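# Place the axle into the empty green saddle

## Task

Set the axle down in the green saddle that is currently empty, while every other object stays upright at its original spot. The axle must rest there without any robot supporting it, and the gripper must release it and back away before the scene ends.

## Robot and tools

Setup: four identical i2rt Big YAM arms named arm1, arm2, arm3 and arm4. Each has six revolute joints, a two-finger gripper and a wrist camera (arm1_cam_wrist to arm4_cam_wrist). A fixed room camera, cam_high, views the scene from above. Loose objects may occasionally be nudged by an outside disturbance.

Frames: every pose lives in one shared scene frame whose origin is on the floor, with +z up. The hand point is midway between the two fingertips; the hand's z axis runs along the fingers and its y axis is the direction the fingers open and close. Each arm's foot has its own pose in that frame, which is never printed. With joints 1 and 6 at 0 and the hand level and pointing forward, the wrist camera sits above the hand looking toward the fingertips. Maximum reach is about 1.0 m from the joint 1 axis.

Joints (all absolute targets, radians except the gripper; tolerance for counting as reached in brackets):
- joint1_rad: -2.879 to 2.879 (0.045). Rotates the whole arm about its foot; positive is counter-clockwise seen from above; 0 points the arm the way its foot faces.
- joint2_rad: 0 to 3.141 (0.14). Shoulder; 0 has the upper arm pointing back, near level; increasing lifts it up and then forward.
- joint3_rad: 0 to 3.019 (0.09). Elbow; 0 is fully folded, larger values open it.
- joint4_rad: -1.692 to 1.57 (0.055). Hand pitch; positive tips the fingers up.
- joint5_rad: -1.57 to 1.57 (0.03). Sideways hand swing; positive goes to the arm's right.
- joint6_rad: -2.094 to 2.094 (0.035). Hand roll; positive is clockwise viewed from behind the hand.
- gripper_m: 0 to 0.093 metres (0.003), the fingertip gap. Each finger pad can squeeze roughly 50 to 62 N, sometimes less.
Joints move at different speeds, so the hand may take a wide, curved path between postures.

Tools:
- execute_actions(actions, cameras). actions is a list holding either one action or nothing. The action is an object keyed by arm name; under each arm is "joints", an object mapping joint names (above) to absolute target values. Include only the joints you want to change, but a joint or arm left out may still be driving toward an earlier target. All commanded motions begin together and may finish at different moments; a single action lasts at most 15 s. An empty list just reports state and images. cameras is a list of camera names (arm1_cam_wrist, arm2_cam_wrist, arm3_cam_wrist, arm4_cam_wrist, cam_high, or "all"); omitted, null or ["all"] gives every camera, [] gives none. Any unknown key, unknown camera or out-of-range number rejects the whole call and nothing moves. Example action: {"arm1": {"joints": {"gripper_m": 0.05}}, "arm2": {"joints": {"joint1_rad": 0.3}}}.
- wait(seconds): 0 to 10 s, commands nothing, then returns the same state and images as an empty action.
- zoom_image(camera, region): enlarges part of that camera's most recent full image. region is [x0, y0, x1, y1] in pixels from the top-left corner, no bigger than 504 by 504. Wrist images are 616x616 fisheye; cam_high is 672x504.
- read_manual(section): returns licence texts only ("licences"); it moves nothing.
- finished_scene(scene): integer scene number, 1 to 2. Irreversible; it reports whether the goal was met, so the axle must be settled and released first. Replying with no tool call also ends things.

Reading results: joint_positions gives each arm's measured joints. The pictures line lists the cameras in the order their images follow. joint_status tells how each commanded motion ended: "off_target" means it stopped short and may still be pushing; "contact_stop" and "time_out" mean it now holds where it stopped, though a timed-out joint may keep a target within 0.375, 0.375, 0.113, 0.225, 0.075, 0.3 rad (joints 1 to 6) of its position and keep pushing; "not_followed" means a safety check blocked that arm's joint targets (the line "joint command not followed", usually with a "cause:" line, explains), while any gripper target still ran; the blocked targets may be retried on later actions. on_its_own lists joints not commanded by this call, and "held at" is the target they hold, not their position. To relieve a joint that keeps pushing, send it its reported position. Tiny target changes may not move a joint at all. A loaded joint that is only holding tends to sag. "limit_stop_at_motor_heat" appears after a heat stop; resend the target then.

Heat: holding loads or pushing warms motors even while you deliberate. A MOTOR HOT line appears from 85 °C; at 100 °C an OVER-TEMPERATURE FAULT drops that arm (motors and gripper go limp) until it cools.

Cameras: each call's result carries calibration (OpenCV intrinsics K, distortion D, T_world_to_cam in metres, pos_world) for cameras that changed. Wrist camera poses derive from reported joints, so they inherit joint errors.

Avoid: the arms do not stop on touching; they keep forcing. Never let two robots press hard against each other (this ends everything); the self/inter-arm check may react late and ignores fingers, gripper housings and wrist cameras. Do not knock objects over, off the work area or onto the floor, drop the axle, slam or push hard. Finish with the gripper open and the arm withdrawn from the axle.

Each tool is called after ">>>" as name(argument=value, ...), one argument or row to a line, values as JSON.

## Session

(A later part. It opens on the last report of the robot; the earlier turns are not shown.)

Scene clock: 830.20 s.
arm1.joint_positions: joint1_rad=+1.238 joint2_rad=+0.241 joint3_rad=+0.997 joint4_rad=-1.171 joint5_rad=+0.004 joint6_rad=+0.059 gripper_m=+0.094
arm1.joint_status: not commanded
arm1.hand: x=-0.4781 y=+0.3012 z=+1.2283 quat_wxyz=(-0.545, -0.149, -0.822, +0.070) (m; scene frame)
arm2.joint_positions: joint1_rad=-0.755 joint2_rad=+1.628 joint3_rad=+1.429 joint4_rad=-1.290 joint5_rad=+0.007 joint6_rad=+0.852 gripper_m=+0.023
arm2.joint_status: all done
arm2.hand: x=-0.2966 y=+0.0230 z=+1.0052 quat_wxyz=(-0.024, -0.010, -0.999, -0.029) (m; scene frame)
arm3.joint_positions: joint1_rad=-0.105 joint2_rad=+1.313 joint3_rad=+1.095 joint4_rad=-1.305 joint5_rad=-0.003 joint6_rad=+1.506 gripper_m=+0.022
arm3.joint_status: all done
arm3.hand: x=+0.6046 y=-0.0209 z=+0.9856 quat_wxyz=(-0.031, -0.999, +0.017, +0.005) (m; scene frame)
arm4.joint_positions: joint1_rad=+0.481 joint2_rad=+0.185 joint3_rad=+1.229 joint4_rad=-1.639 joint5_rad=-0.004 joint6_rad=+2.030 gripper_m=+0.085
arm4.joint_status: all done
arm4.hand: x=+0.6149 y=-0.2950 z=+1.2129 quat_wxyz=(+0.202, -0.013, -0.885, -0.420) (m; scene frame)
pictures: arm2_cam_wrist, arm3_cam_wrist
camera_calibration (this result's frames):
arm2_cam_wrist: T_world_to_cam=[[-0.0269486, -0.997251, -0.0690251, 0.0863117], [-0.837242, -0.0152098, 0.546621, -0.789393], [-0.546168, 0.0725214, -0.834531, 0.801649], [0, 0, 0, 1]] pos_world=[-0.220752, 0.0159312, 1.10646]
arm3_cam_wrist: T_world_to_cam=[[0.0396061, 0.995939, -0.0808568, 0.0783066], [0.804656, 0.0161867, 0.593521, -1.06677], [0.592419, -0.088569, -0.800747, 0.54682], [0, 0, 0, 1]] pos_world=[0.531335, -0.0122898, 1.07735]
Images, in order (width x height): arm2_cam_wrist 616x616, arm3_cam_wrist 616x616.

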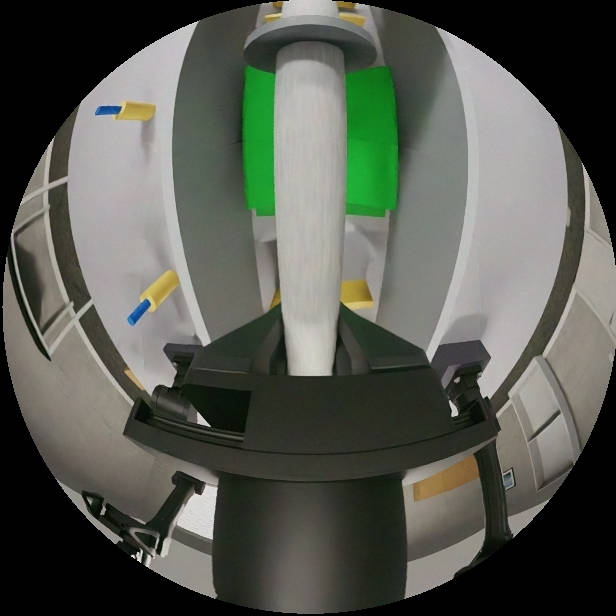

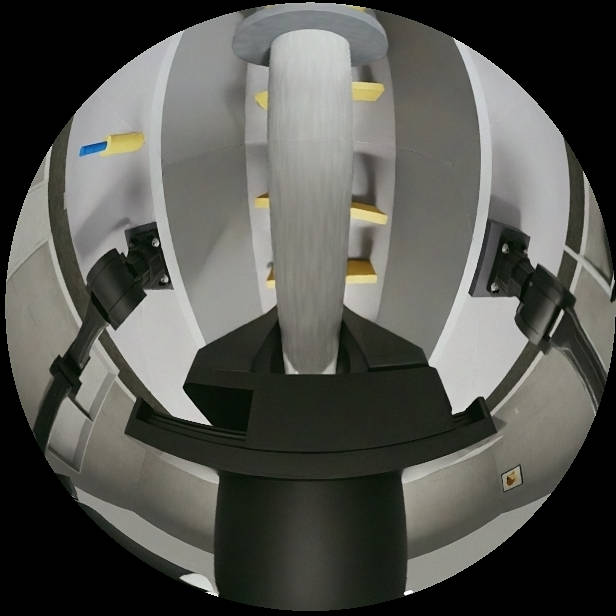

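>>> execute_actions(
  actions=[
    {"arm2":{"joints":{"joint1_rad":-0.490,"joint2_rad":1.407,"joint3_rad":1.158,"joint4_rad":-1.243,"joint6_rad":1.115}},"arm3":{"joints":{"joint1_rad":-0.49,"joint2_rad":1.395,"joint3_rad":1.256,"joint4_rad":-1.30,"joint5_rad":0.006,"joint6_rad":1.10}}},
  ],
  cameras=["arm2_cam_wrist","arm3_cam_wrist"],
)

Scene clock: 835.30 s.
arm1.joint_positions: joint1_rad=+1.238 joint2_rad=+0.241 joint3_rad=+0.997 joint4_rad=-1.171 joint5_rad=+0.004 joint6_rad=+0.059 gripper_m=+0.094
arm1.joint_status: not commanded
arm1.hand: x=-0.4781 y=+0.3012 z=+1.2283 quat_wxyz=(-0.545, -0.149, -0.822, +0.070) (m; scene frame)
arm2.joint_positions: joint1_rad=-0.478 joint2_rad=+1.420 joint3_rad=+1.152 joint4_rad=-1.234 joint5_rad=+0.010 joint6_rad=+1.121 gripper_m=+0.023
arm2.joint_status: all done
arm2.hand: x=-0.4507 y=+0.0229 z=+0.9915 quat_wxyz=(-0.014, -0.005, -0.999, -0.029) (m; scene frame)
arm3.joint_positions: joint1_rad=-0.492 joint2_rad=+1.420 joint3_rad=+1.179 joint4_rad=-1.298 joint5_rad=-0.006 joint6_rad=+1.113 gripper_m=+0.022
arm3.joint_status: all done
arm3.hand: x=+0.4507 y=-0.0111 z=+0.9794 quat_wxyz=(-0.023, -1.000, +0.013, +0.009) (m; scene frame)
arm4.joint_positions: joint1_rad=+0.481 joint2_rad=+0.185 joint3_rad=+1.229 joint4_rad=-1.639 joint5_rad=-0.004 joint6_rad=+2.030 gripper_m=+0.085
arm4.joint_status: not commanded
arm4.hand: x=+0.6149 y=-0.2950 z=+1.2129 quat_wxyz=(+0.202, -0.013, -0.885, -0.420) (m; scene frame)
pictures: arm2_cam_wrist, arm3_cam_wrist
camera_calibration (this result's frames):
arm2_cam_wrist: T_world_to_cam=[[-0.0186598, -0.99738, -0.0698907, 0.0857359], [-0.826023, -0.0240066, 0.563125, -0.922028], [-0.563328, 0.0682391, -0.823411, 0.687425], [0, 0, 0, 1]] pos_world=[-0.372771, 0.0164672, 1.09124]
arm3_cam_wrist: T_world_to_cam=[[0.0318441, 0.997375, -0.0650253, 0.0621759], [0.809251, 0.0124542, 0.587331, -0.935385], [0.586599, -0.0713248, -0.806731, 0.642603], [0, 0, 0, 1]] pos_world=[0.378031, -0.00452971, 1.07183]
Images, in order (width x height): arm2_cam_wrist 616x616, arm3_cam_wrist 616x616.

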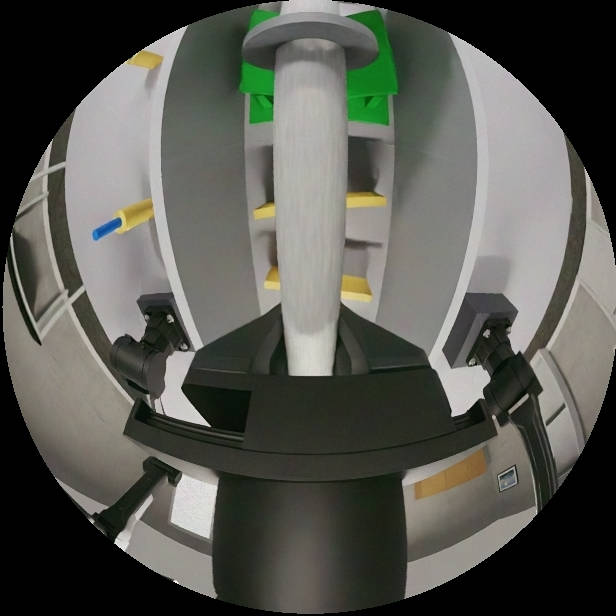

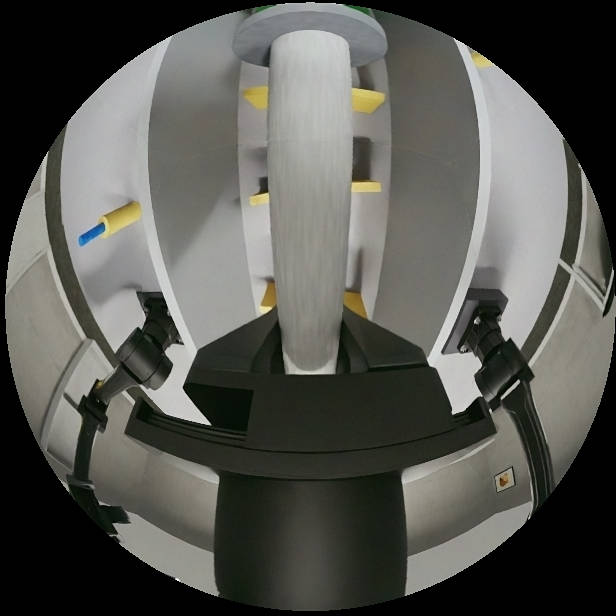

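>>> execute_actions(
  actions=[
    {"arm2":{"joints":{"joint1_rad":-0.104,"joint2_rad":1.337,"joint3_rad":0.989,"joint4_rad":-1.16,"joint6_rad":1.50}},"arm3":{"joints":{"joint1_rad":-0.768,"joint2_rad":1.637,"joint3_rad":1.461,"joint4_rad":-1.245,"joint5_rad":0.01,"joint6_rad":0.822}}},
  ],
  cameras=["arm1_cam_wrist","arm2_cam_wrist","arm3_cam_wrist","cam_high"],
)

Scene clock: 847.03 s.
arm1.joint_positions: joint1_rad=+1.238 joint2_rad=+0.241 joint3_rad=+0.997 joint4_rad=-1.171 joint5_rad=+0.004 joint6_rad=+0.059 gripper_m=+0.094
arm1.joint_status: not commanded
arm1.hand: x=-0.4781 y=+0.3012 z=+1.2283 quat_wxyz=(-0.545, -0.149, -0.822, +0.070) (m; scene frame)
arm2.joint_positions: joint1_rad=-0.102 joint2_rad=+1.356 joint3_rad=+0.971 joint4_rad=-1.161 joint5_rad=-0.001 joint6_rad=+1.486 gripper_m=+0.023
arm2.joint_status: all done
arm2.hand: x=-0.6076 y=+0.0160 z=+0.9504 quat_wxyz=(+0.005, +0.000, -1.000, -0.013) (m; scene frame)
arm3.joint_positions: joint1_rad=-0.775 joint2_rad=+1.671 joint3_rad=+1.370 joint4_rad=-1.252 joint5_rad=+0.003 joint6_rad=+0.817 gripper_m=+0.022
arm3.joint_status: joint3_rad time_out (moved +0.191 of +0.282); the others done
arm3.on_its_own: joint3_rad reads +1.370 and still pushes toward +1.461 since a time_out
arm3.hand: x=+0.2955 y=-0.0041 z=+0.9437 quat_wxyz=(-0.013, -1.000, +0.007, +0.011) (m; scene frame)
arm4.joint_positions: joint1_rad=+0.481 joint2_rad=+0.185 joint3_rad=+1.229 joint4_rad=-1.639 joint5_rad=-0.004 joint6_rad=+2.030 gripper_m=+0.085
arm4.joint_status: not commanded
arm4.hand: x=+0.6149 y=-0.2950 z=+1.2129 quat_wxyz=(+0.202, -0.013, -0.885, -0.420) (m; scene frame)
pictures: arm1_cam_wrist, arm2_cam_wrist, arm3_cam_wrist, cam_high
camera_calibration (this result's frames):
arm1_cam_wrist: T_world_to_cam=[[-0.323578, -0.945503, -0.0363448, 0.175525], [-0.811308, 0.297009, -0.503553, 0.14276], [0.486905, -0.133452, -0.8632, 1.45738], [0, 0, 0, 1]] pos_world=[-0.536987, 0.318048, 1.33628]
arm2_cam_wrist: T_world_to_cam=[[-0.00878834, -0.999302, -0.0363216, 0.0472482], [-0.803684, -0.0145541, 0.594878, -1.04534], [-0.594992, 0.0344191, -0.802995, 0.527544], [0, 0, 0, 1]] pos_world=[-0.525823, 0.0138436, 1.04718]
arm3_cam_wrist: T_world_to_cam=[[0.0199298, 0.998819, -0.0443018, 0.0417595], [0.812237, 0.00966258, 0.583248, -0.78597], [0.582987, -0.0476076, -0.811085, 0.710639], [0, 0, 0, 1]] pos_world=[0.223268, -0.00028395, 1.03665]
Images, in order (width x height): arm1_cam_wrist 616x616, arm2_cam_wrist 616x616, arm3_cam_wrist 616x616, cam_high 672x504.

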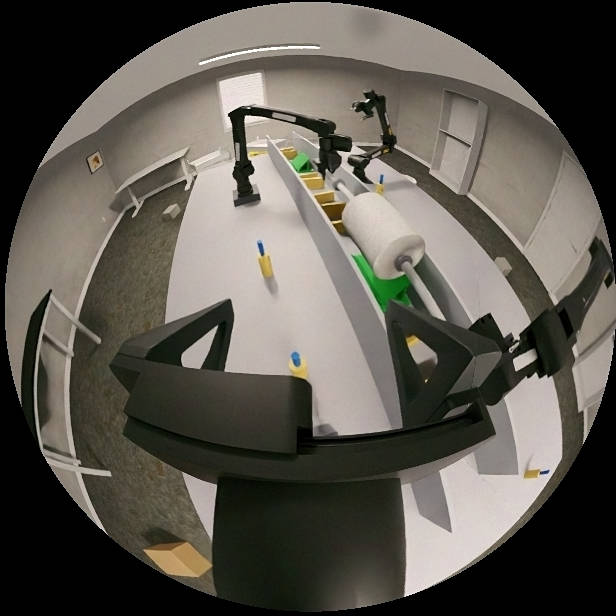

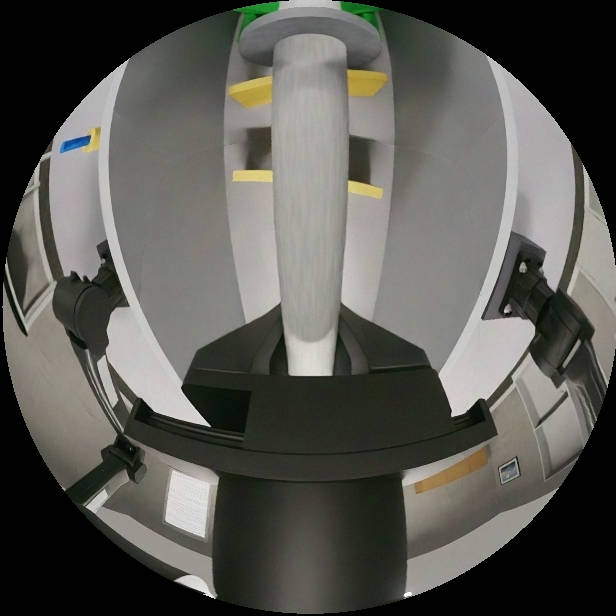

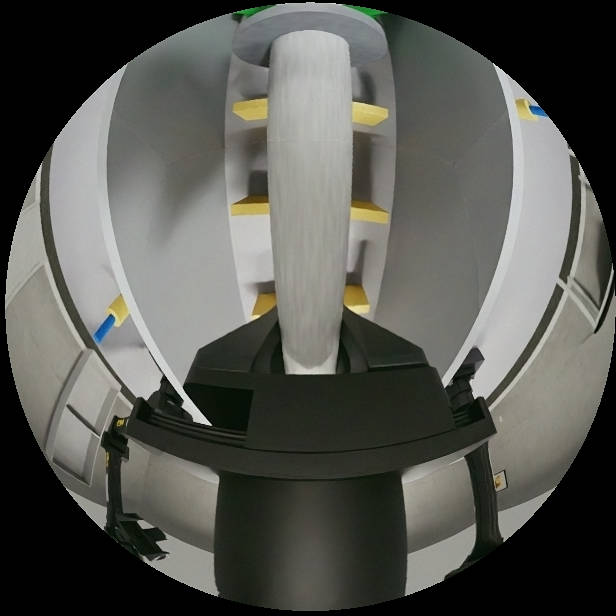

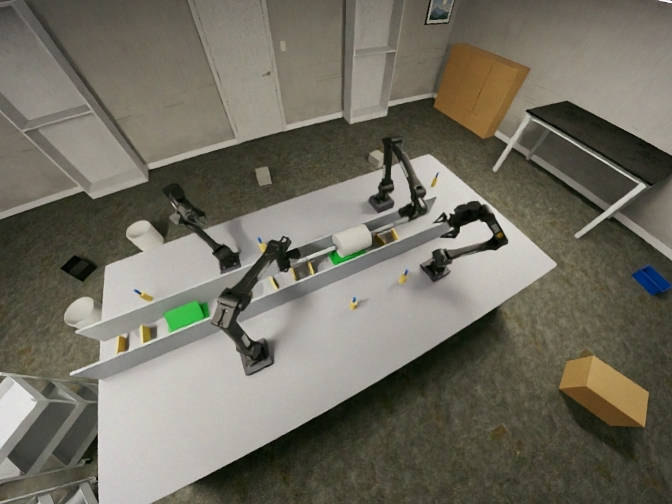

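>>> execute_actions(
  actions=[
    {"arm2":{"joints":{"joint2_rad":1.425,"joint3_rad":0.882,"joint4_rad":-0.962,"joint6_rad":1.49}},"arm3":{"joints":{"joint1_rad":-0.773,"joint2_rad":1.708,"joint3_rad":1.299,"joint4_rad":-1.063}}},
  ],
  cameras=["arm1_cam_wrist","arm2_cam_wrist","arm3_cam_wrist","cam_high"],
)

>>> zoom_image(
  camera="cam_high",
  region=[300, 200, 420, 290],
)

Scene clock: 862.63 s.
arm1.joint_positions: joint1_rad=+1.238 joint2_rad=+0.241 joint3_rad=+0.997 joint4_rad=-1.171 joint5_rad=+0.004 joint6_rad=+0.059 gripper_m=+0.094
arm1.joint_status: not commanded
arm1.hand: x=-0.4781 y=+0.3012 z=+1.2283 quat_wxyz=(-0.545, -0.149, -0.822, +0.070) (m; scene frame)
arm2.joint_positions: joint1_rad=-0.102 joint2_rad=+1.451 joint3_rad=+0.868 joint4_rad=-0.967 joint5_rad=-0.001 joint6_rad=+1.487 gripper_m=+0.023
arm2.joint_status: all done
arm2.hand: x=-0.6082 y=+0.0168 z=+0.8833 quat_wxyz=(+0.005, +0.000, -1.000, -0.011) (m; scene frame)
arm3.joint_positions: joint1_rad=-0.774 joint2_rad=+1.745 joint3_rad=+1.264 joint4_rad=-1.072 joint5_rad=+0.004 joint6_rad=+0.820 gripper_m=+0.022
arm3.joint_status: all done
arm3.hand: x=+0.2946 y=-0.0062 z=+0.8718 quat_wxyz=(-0.013, -1.000, +0.008, +0.012) (m; scene frame)
arm4.joint_positions: joint1_rad=+0.481 joint2_rad=+0.185 joint3_rad=+1.229 joint4_rad=-1.639 joint5_rad=-0.004 joint6_rad=+2.030 gripper_m=+0.085
arm4.joint_status: not commanded
arm4.hand: x=+0.6149 y=-0.2950 z=+1.2129 quat_wxyz=(+0.202, -0.013, -0.885, -0.420) (m; scene frame)
pictures: arm1_cam_wrist, arm2_cam_wrist, arm3_cam_wrist, cam_high
camera_calibration (this result's frames):
arm1_cam_wrist: T_world_to_cam=[[-0.323578, -0.945503, -0.0363448, 0.175525], [-0.811308, 0.297009, -0.503553, 0.14276], [0.486905, -0.133452, -0.8632, 1.45738], [0, 0, 0, 1]] pos_world=[-0.536987, 0.318048, 1.33628]
arm2_cam_wrist: T_world_to_cam=[[-0.00913838, -0.999405, -0.0332477, 0.0426668], [-0.803758, -0.012439, 0.594827, -1.00597], [-0.594887, 0.0321589, -0.803166, 0.473495], [0, 0, 0, 1]] pos_world=[-0.526494, 0.0149011, 0.980094]
arm3_cam_wrist: T_world_to_cam=[[0.0218187, 0.998787, -0.044151, 0.0400105], [0.813005, 0.00797578, 0.582203, -0.742627], [0.581848, -0.0485979, -0.811844, 0.653694], [0, 0, 0, 1]] pos_world=[0.222536, -0.00227078, 0.964823]
Images, in order (width x height): arm1_cam_wrist 616x616, arm2_cam_wrist 616x616, arm3_cam_wrist 616x616, cam_high 672x504.

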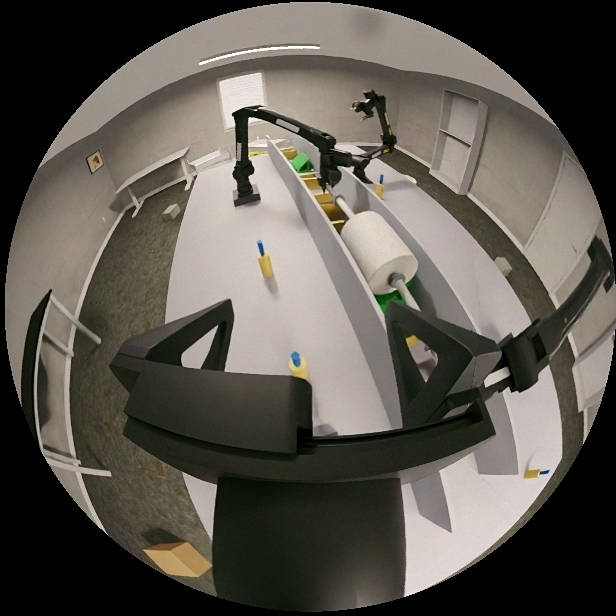

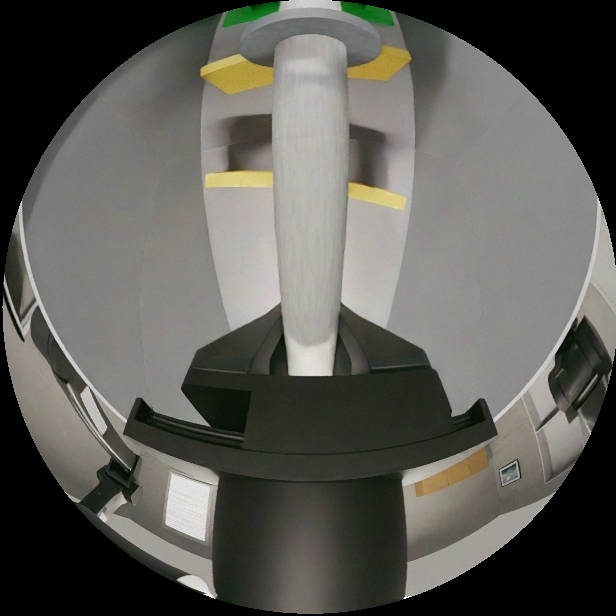

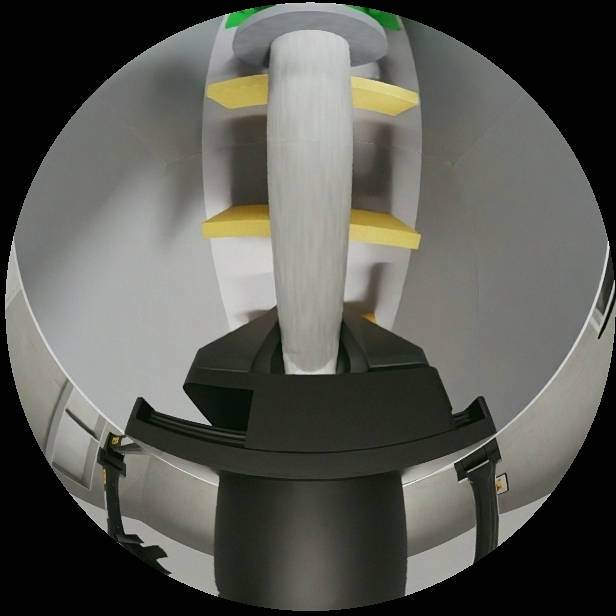

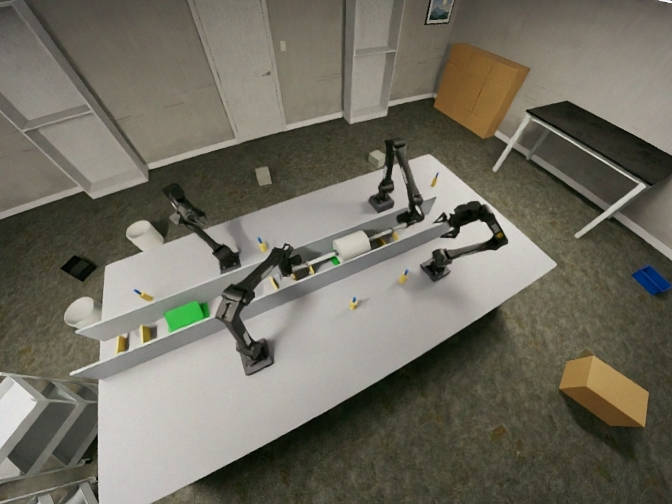

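Region (300, 200, 420, 290) of cam_high's 672x504 image, scaled by 4.200, with more detail than that image has; it fills the top 378 rows of this view, and the rest is white.

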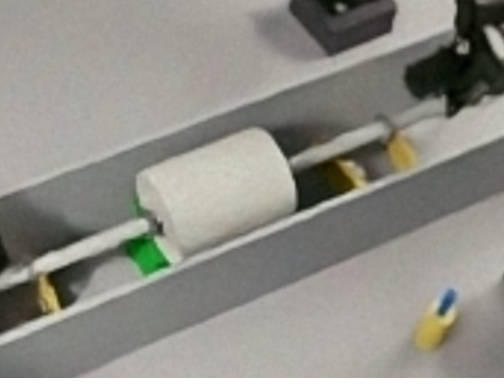

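>>> zoom_image(
  camera="arm2_cam_wrist",
  region=[190, 0, 430, 100],
)

>>> zoom_image(
  camera="arm3_cam_wrist",
  region=[190, 0, 430, 100],
)

>>> zoom_image(
  camera="arm1_cam_wrist",
  region=[310, 170, 460, 330],
)

Region (190, 0, 430, 100) of arm2_cam_wrist's 616x616 image, scaled by 2.100, with more detail than that image has; it fills the top 210 rows of this view, and the rest is white.

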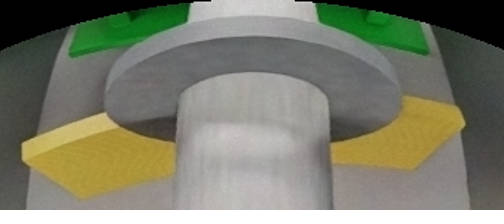

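Region (190, 0, 430, 100) of arm3_cam_wrist's 616x616 image, scaled by 2.100, with more detail than that image has; it fills the top 210 rows of this view, and the rest is white.

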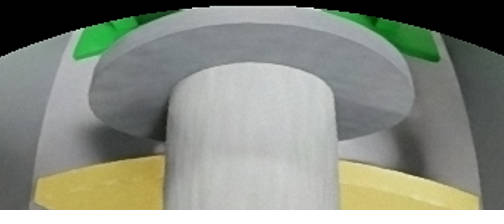

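Region (310, 170, 460, 330) of arm1_cam_wrist's 616x616 image, scaled by 3.150, with more detail than that image has; it fills the left 472 columns of this view, and the rest is white.

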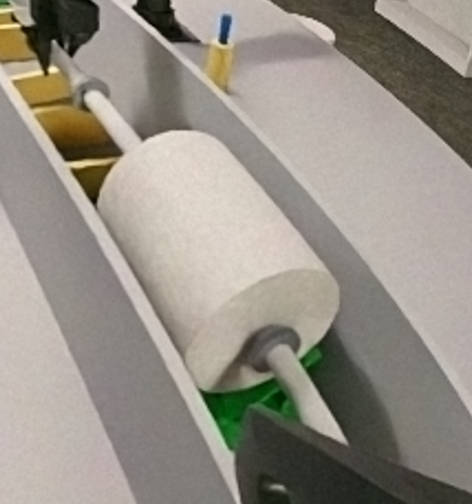

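>>> execute_actions(
  actions=[
    {"arm2":{"joints":{"joint2_rad":1.470,"joint3_rad":0.846,"joint4_rad":-0.908}},"arm3":{"joints":{"joint2_rad":1.752,"joint3_rad":1.252,"joint4_rad":-1.018}}},
  ],
  cameras=["arm1_cam_wrist","arm2_cam_wrist","arm3_cam_wrist"],
)

Scene clock: 876.10 s.
arm1.joint_positions: joint1_rad=+1.238 joint2_rad=+0.241 joint3_rad=+0.997 joint4_rad=-1.171 joint5_rad=+0.004 joint6_rad=+0.059 gripper_m=+0.094
arm1.joint_status: not commanded
arm1.hand: x=-0.4781 y=+0.3012 z=+1.2283 quat_wxyz=(-0.545, -0.149, -0.822, +0.070) (m; scene frame)
arm2.joint_positions: joint1_rad=-0.102 joint2_rad=+1.477 joint3_rad=+0.842 joint4_rad=-0.908 joint5_rad=+0.002 joint6_rad=+1.485 gripper_m=+0.023
arm2.joint_status: all done
arm2.hand: x=-0.6076 y=+0.0171 z=+0.8663 quat_wxyz=(+0.003, +0.000, -1.000, -0.015) (m; scene frame)
arm3.joint_positions: joint1_rad=-0.777 joint2_rad=+1.761 joint3_rad=+1.233 joint4_rad=-1.025 joint5_rad=+0.007 joint6_rad=+0.816 gripper_m=+0.022
arm3.joint_status: all done
arm3.hand: x=+0.2953 y=-0.0028 z=+0.8537 quat_wxyz=(-0.011, -1.000, +0.008, +0.013) (m; scene frame)
arm4.joint_positions: joint1_rad=+0.481 joint2_rad=+0.185 joint3_rad=+1.229 joint4_rad=-1.639 joint5_rad=-0.004 joint6_rad=+2.030 gripper_m=+0.085
arm4.joint_status: not commanded
arm4.hand: x=+0.6149 y=-0.2950 z=+1.2129 quat_wxyz=(+0.202, -0.013, -0.885, -0.420) (m; scene frame)
pictures: arm1_cam_wrist, arm2_cam_wrist, arm3_cam_wrist
camera_calibration (this result's frames):
arm1_cam_wrist: T_world_to_cam=[[-0.323578, -0.945503, -0.0363448, 0.175525], [-0.811308, 0.297009, -0.503553, 0.14276], [0.486905, -0.133452, -0.8632, 1.45738], [0, 0, 0, 1]] pos_world=[-0.536987, 0.318048, 1.33628]
arm2_cam_wrist: T_world_to_cam=[[-0.00839956, -0.99917, -0.0398645, 0.0485501], [-0.805917, -0.016836, 0.591789, -0.993997], [-0.591969, 0.0370982, -0.805107, 0.463632], [0, 0, 0, 1]] pos_world=[-0.526215, 0.014575, 0.963445]
arm3_cam_wrist: T_world_to_cam=[[0.0207084, 0.998937, -0.0411899, 0.0336746], [0.814152, 0.00706286, 0.580608, -0.731662], [0.580282, -0.0455583, -0.81314, 0.640403], [0, 0, 0, 1]] pos_world=[0.223373, 0.000704493, 0.946933]
Images, in order (width x height): arm1_cam_wrist 616x616, arm2_cam_wrist 616x616, arm3_cam_wrist 616x616.

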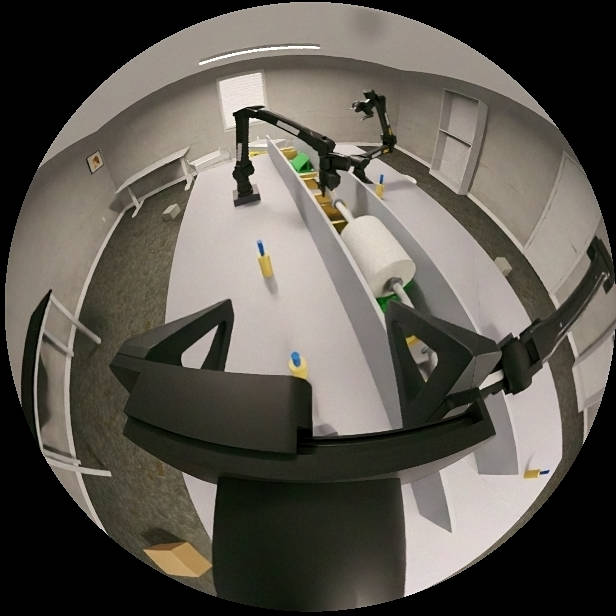

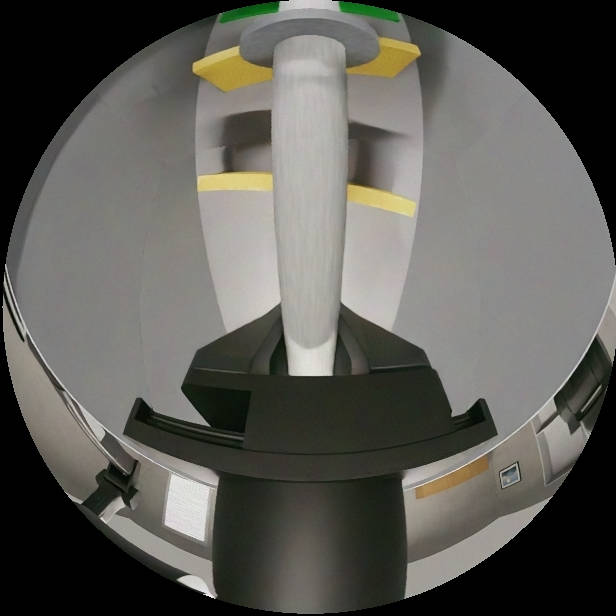

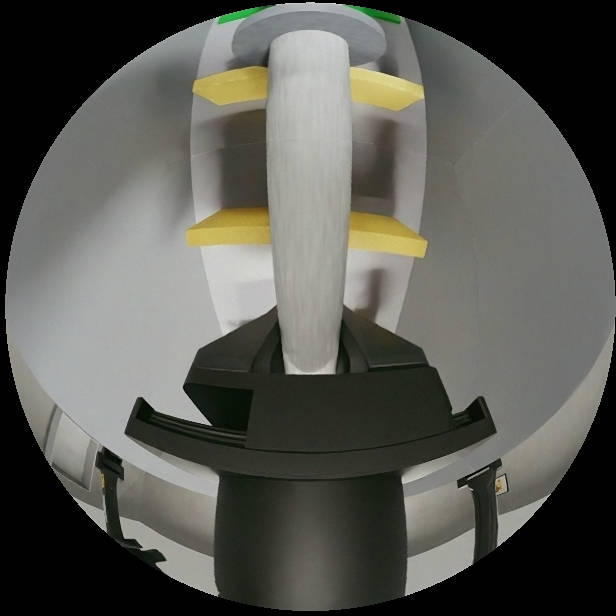

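>>> execute_actions(
  actions=[
    {"arm2":{"joints":{"gripper_m":0.075}},"arm3":{"joints":{"gripper_m":0.075}}},
  ],
  cameras=["arm2_cam_wrist","arm3_cam_wrist"],
)

Scene clock: 882.83 s.
arm1.joint_positions: joint1_rad=+1.238 joint2_rad=+0.241 joint3_rad=+0.997 joint4_rad=-1.171 joint5_rad=+0.004 joint6_rad=+0.059 gripper_m=+0.094
arm1.joint_status: not commanded
arm1.hand: x=-0.4781 y=+0.3012 z=+1.2283 quat_wxyz=(-0.545, -0.149, -0.822, +0.070) (m; scene frame)
arm2.joint_positions: joint1_rad=-0.102 joint2_rad=+1.475 joint3_rad=+0.842 joint4_rad=-0.908 joint5_rad=+0.002 joint6_rad=+1.485 gripper_m=+0.075
arm2.joint_status: all done
arm2.hand: x=-0.6076 y=+0.0173 z=+0.8670 quat_wxyz=(+0.003, +0.000, -1.000, -0.015) (m; scene frame)
arm3.joint_positions: joint1_rad=-0.777 joint2_rad=+1.760 joint3_rad=+1.233 joint4_rad=-1.025 joint5_rad=+0.007 joint6_rad=+0.816 gripper_m=+0.075
arm3.joint_status: all done
arm3.hand: x=+0.2952 y=-0.0029 z=+0.8541 quat_wxyz=(-0.012, -1.000, +0.008, +0.013) (m; scene frame)
arm4.joint_positions: joint1_rad=+0.481 joint2_rad=+0.185 joint3_rad=+1.229 joint4_rad=-1.639 joint5_rad=-0.004 joint6_rad=+2.030 gripper_m=+0.085
arm4.joint_status: not commanded
arm4.hand: x=+0.6149 y=-0.2950 z=+1.2129 quat_wxyz=(+0.202, -0.013, -0.885, -0.420) (m; scene frame)
pictures: arm2_cam_wrist, arm3_cam_wrist
camera_calibration (this result's frames):
arm2_cam_wrist: T_world_to_cam=[[-0.00841538, -0.999092, -0.0417646, 0.0503805], [-0.806013, -0.0179424, 0.591626, -0.994265], [-0.591838, 0.0386416, -0.80513, 0.464244], [0, 0, 0, 1]] pos_world=[-0.526209, 0.0145561, 0.964114]
arm3_cam_wrist: T_world_to_cam=[[0.0206799, 0.998902, -0.0420272, 0.0345204], [0.814615, 0.00753598, 0.579954, -0.731364], [0.579634, -0.0462294, -0.813565, 0.641306], [0, 0, 0, 1]] pos_world=[0.223343, 0.000676181, 0.947352]
Images, in order (width x height): arm2_cam_wrist 616x616, arm3_cam_wrist 616x616.

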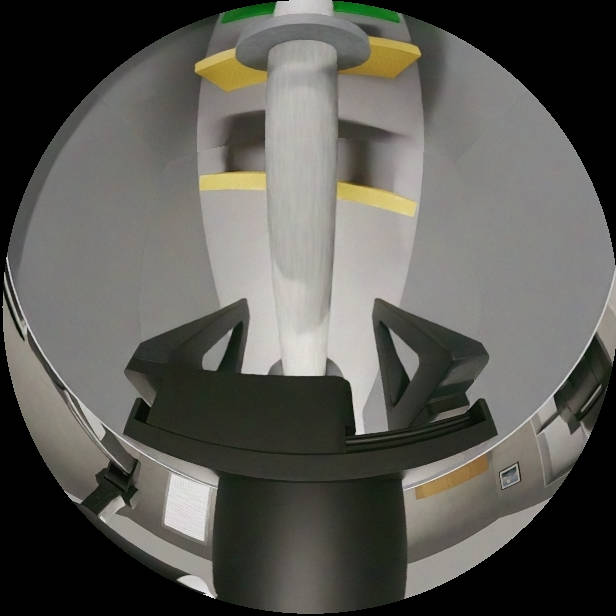

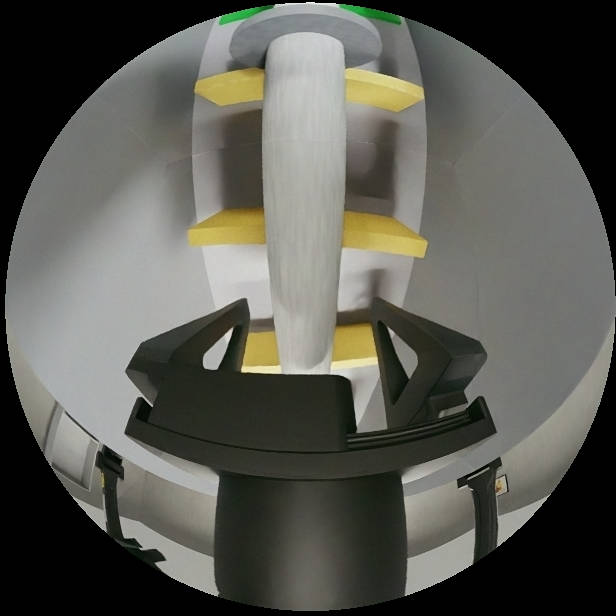

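>>> execute_actions(
  actions=[
    {"arm2":{"joints":{"joint2_rad":0.45,"joint4_rad":-1.0,"gripper_m":0.09}},"arm3":{"joints":{"joint2_rad":0.75,"joint4_rad":-1.12,"gripper_m":0.09}}},
  ],
)

Scene clock: 900.03 s.
arm1.joint_positions: joint1_rad=+1.238 joint2_rad=+0.241 joint3_rad=+0.997 joint4_rad=-1.171 joint5_rad=+0.004 joint6_rad=+0.059 gripper_m=+0.094
arm1.joint_status: not commanded
arm1.hand: x=-0.4781 y=+0.3012 z=+1.2283 quat_wxyz=(-0.545, -0.149, -0.822, +0.070) (m; scene frame)
arm2.joint_positions: joint1_rad=-0.102 joint2_rad=+0.449 joint3_rad=+0.842 joint4_rad=-0.990 joint5_rad=+0.002 joint6_rad=+1.485 gripper_m=+0.090
arm2.joint_status: all done
arm2.hand: x=-0.6124 y=-0.0852 z=+1.1891 quat_wxyz=(-0.036, -0.003, -0.884, -0.467) (m; scene frame)
arm3.joint_positions: joint1_rad=-0.777 joint2_rad=+0.742 joint3_rad=+1.233 joint4_rad=-1.110 joint5_rad=+0.007 joint6_rad=+0.816 gripper_m=+0.090
arm3.joint_status: all done
arm3.hand: x=+0.4162 y=+0.1243 z=+1.2730 quat_wxyz=(-0.335, -0.885, +0.009, +0.322) (m; scene frame)
arm4.joint_positions: joint1_rad=+0.481 joint2_rad=+0.185 joint3_rad=+1.229 joint4_rad=-1.639 joint5_rad=-0.004 joint6_rad=+2.030 gripper_m=+0.085
arm4.joint_status: not commanded
arm4.hand: x=+0.6149 y=-0.2950 z=+1.2129 quat_wxyz=(+0.202, -0.013, -0.885, -0.420) (m; scene frame)
pictures: arm1_cam_wrist, arm2_cam_wrist, arm3_cam_wrist, arm4_cam_wrist, cam_high
camera_calibration (this result's frames):
arm1_cam_wrist: T_world_to_cam=[[-0.323578, -0.945503, -0.0363448, 0.175525], [-0.811308, 0.297009, -0.503553, 0.14276], [0.486905, -0.133452, -0.8632, 1.45738], [0, 0, 0, 1]] pos_world=[-0.536987, 0.318048, 1.33628]
arm2_cam_wrist: T_world_to_cam=[[0.0198892, -0.554456, -0.831975, 0.956262], [-0.846418, -0.452246, 0.281157, -0.883127], [-0.532147, 0.698607, -0.478297, 0.428748], [0, 0, 0, 1]] pos_world=[-0.538357, -0.168711, 1.24895]
arm3_cam_wrist: T_world_to_cam=[[-0.205222, 0.762546, -0.61352, 0.773401], [0.978512, 0.172644, -0.112731, -0.280776], [0.019958, -0.623472, -0.781591, 1.1818], [0, 0, 0, 1]] pos_world=[0.409875, 0.195537, 1.36653]
arm4_cam_wrist: T_world_to_cam=[[-0.196221, -0.641214, -0.74185, 0.832599], [-0.536704, -0.562937, 0.628531, -0.595394], [-0.820638, 0.521485, -0.233682, 1.06669], [0, 0, 0, 1]] pos_world=[0.719193, -0.35756, 1.24115]
Images, in order (width x height): arm1_cam_wrist 616x616, arm2_cam_wrist 616x616, arm3_cam_wrist 616x616, arm4_cam_wrist 616x616, cam_high 672x504.

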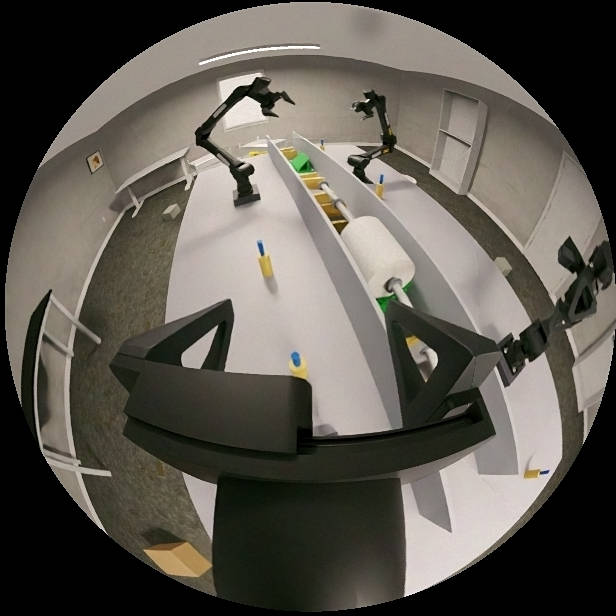

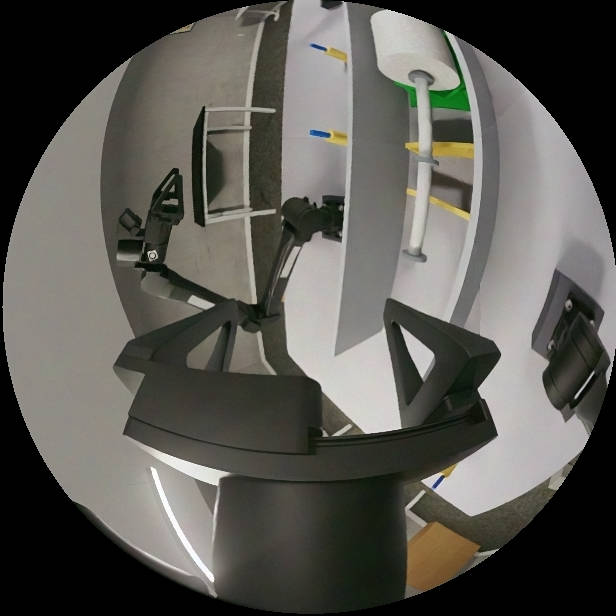

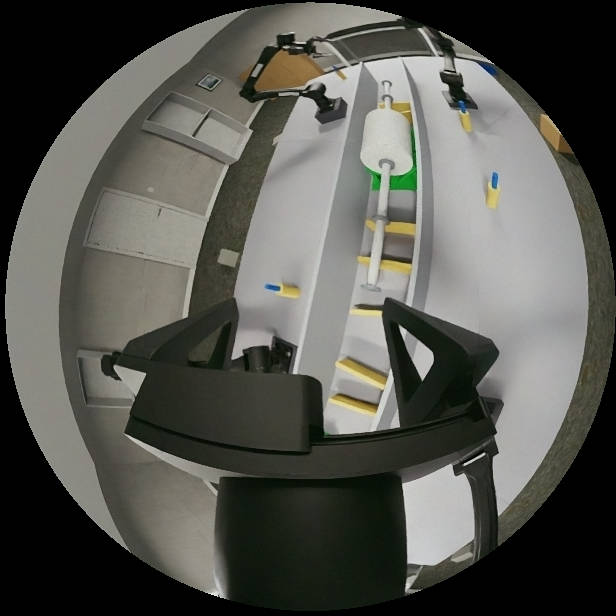

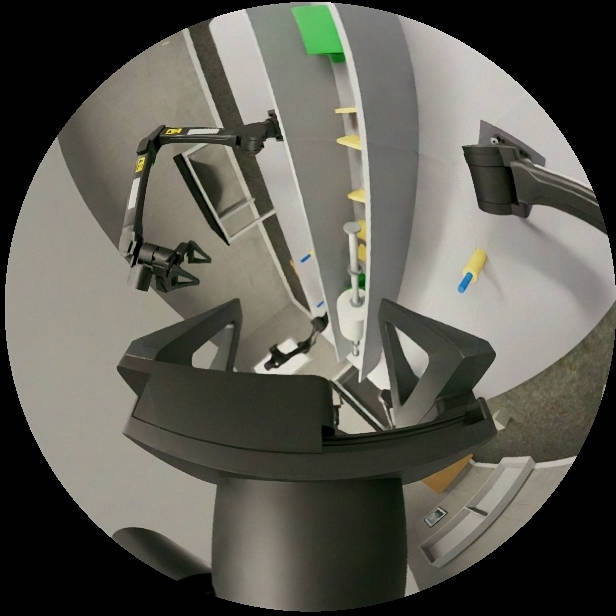

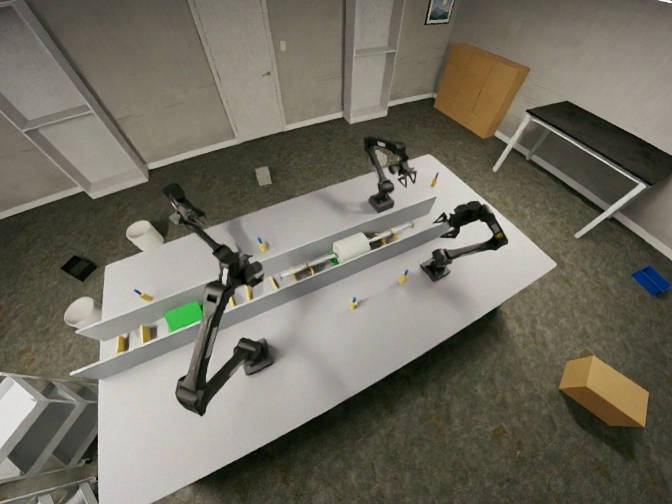

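>>> zoom_image(
  camera="arm2_cam_wrist",
  region=[350, 0, 510, 140],
)

>>> zoom_image(
  camera="arm3_cam_wrist",
  region=[330, 70, 450, 230],
)

>>> zoom_image(
  camera="cam_high",
  region=[60, 160, 460, 400],
)

Region (350, 0, 510, 140) of arm2_cam_wrist's 616x616 image, scaled by 3.150, with more detail than that image has; it fills the top 441 rows of this view, and the rest is white.

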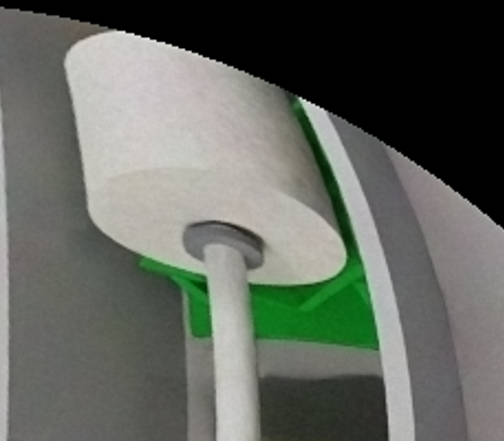

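Region (330, 70, 450, 230) of arm3_cam_wrist's 616x616 image, scaled by 3.150, with more detail than that image has; it fills the left 378 columns of this view, and the rest is white.

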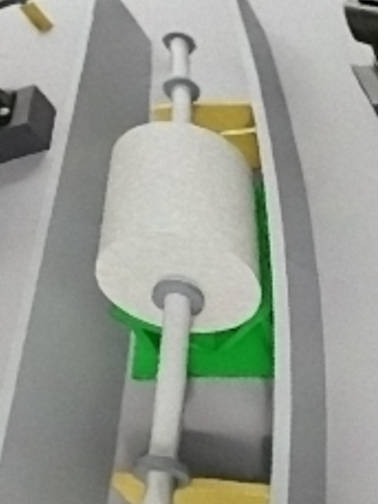

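Region (60, 160, 460, 400) of cam_high's 672x504 image, scaled by 1.260, with more detail than that image has; it fills the top 302 rows of this view, and the rest is white.

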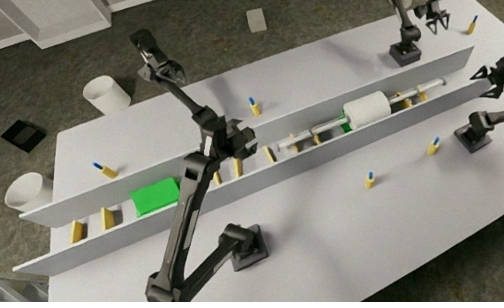

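>>> finished_scene(
  scene=1,
)

The scene is finished: the task was done.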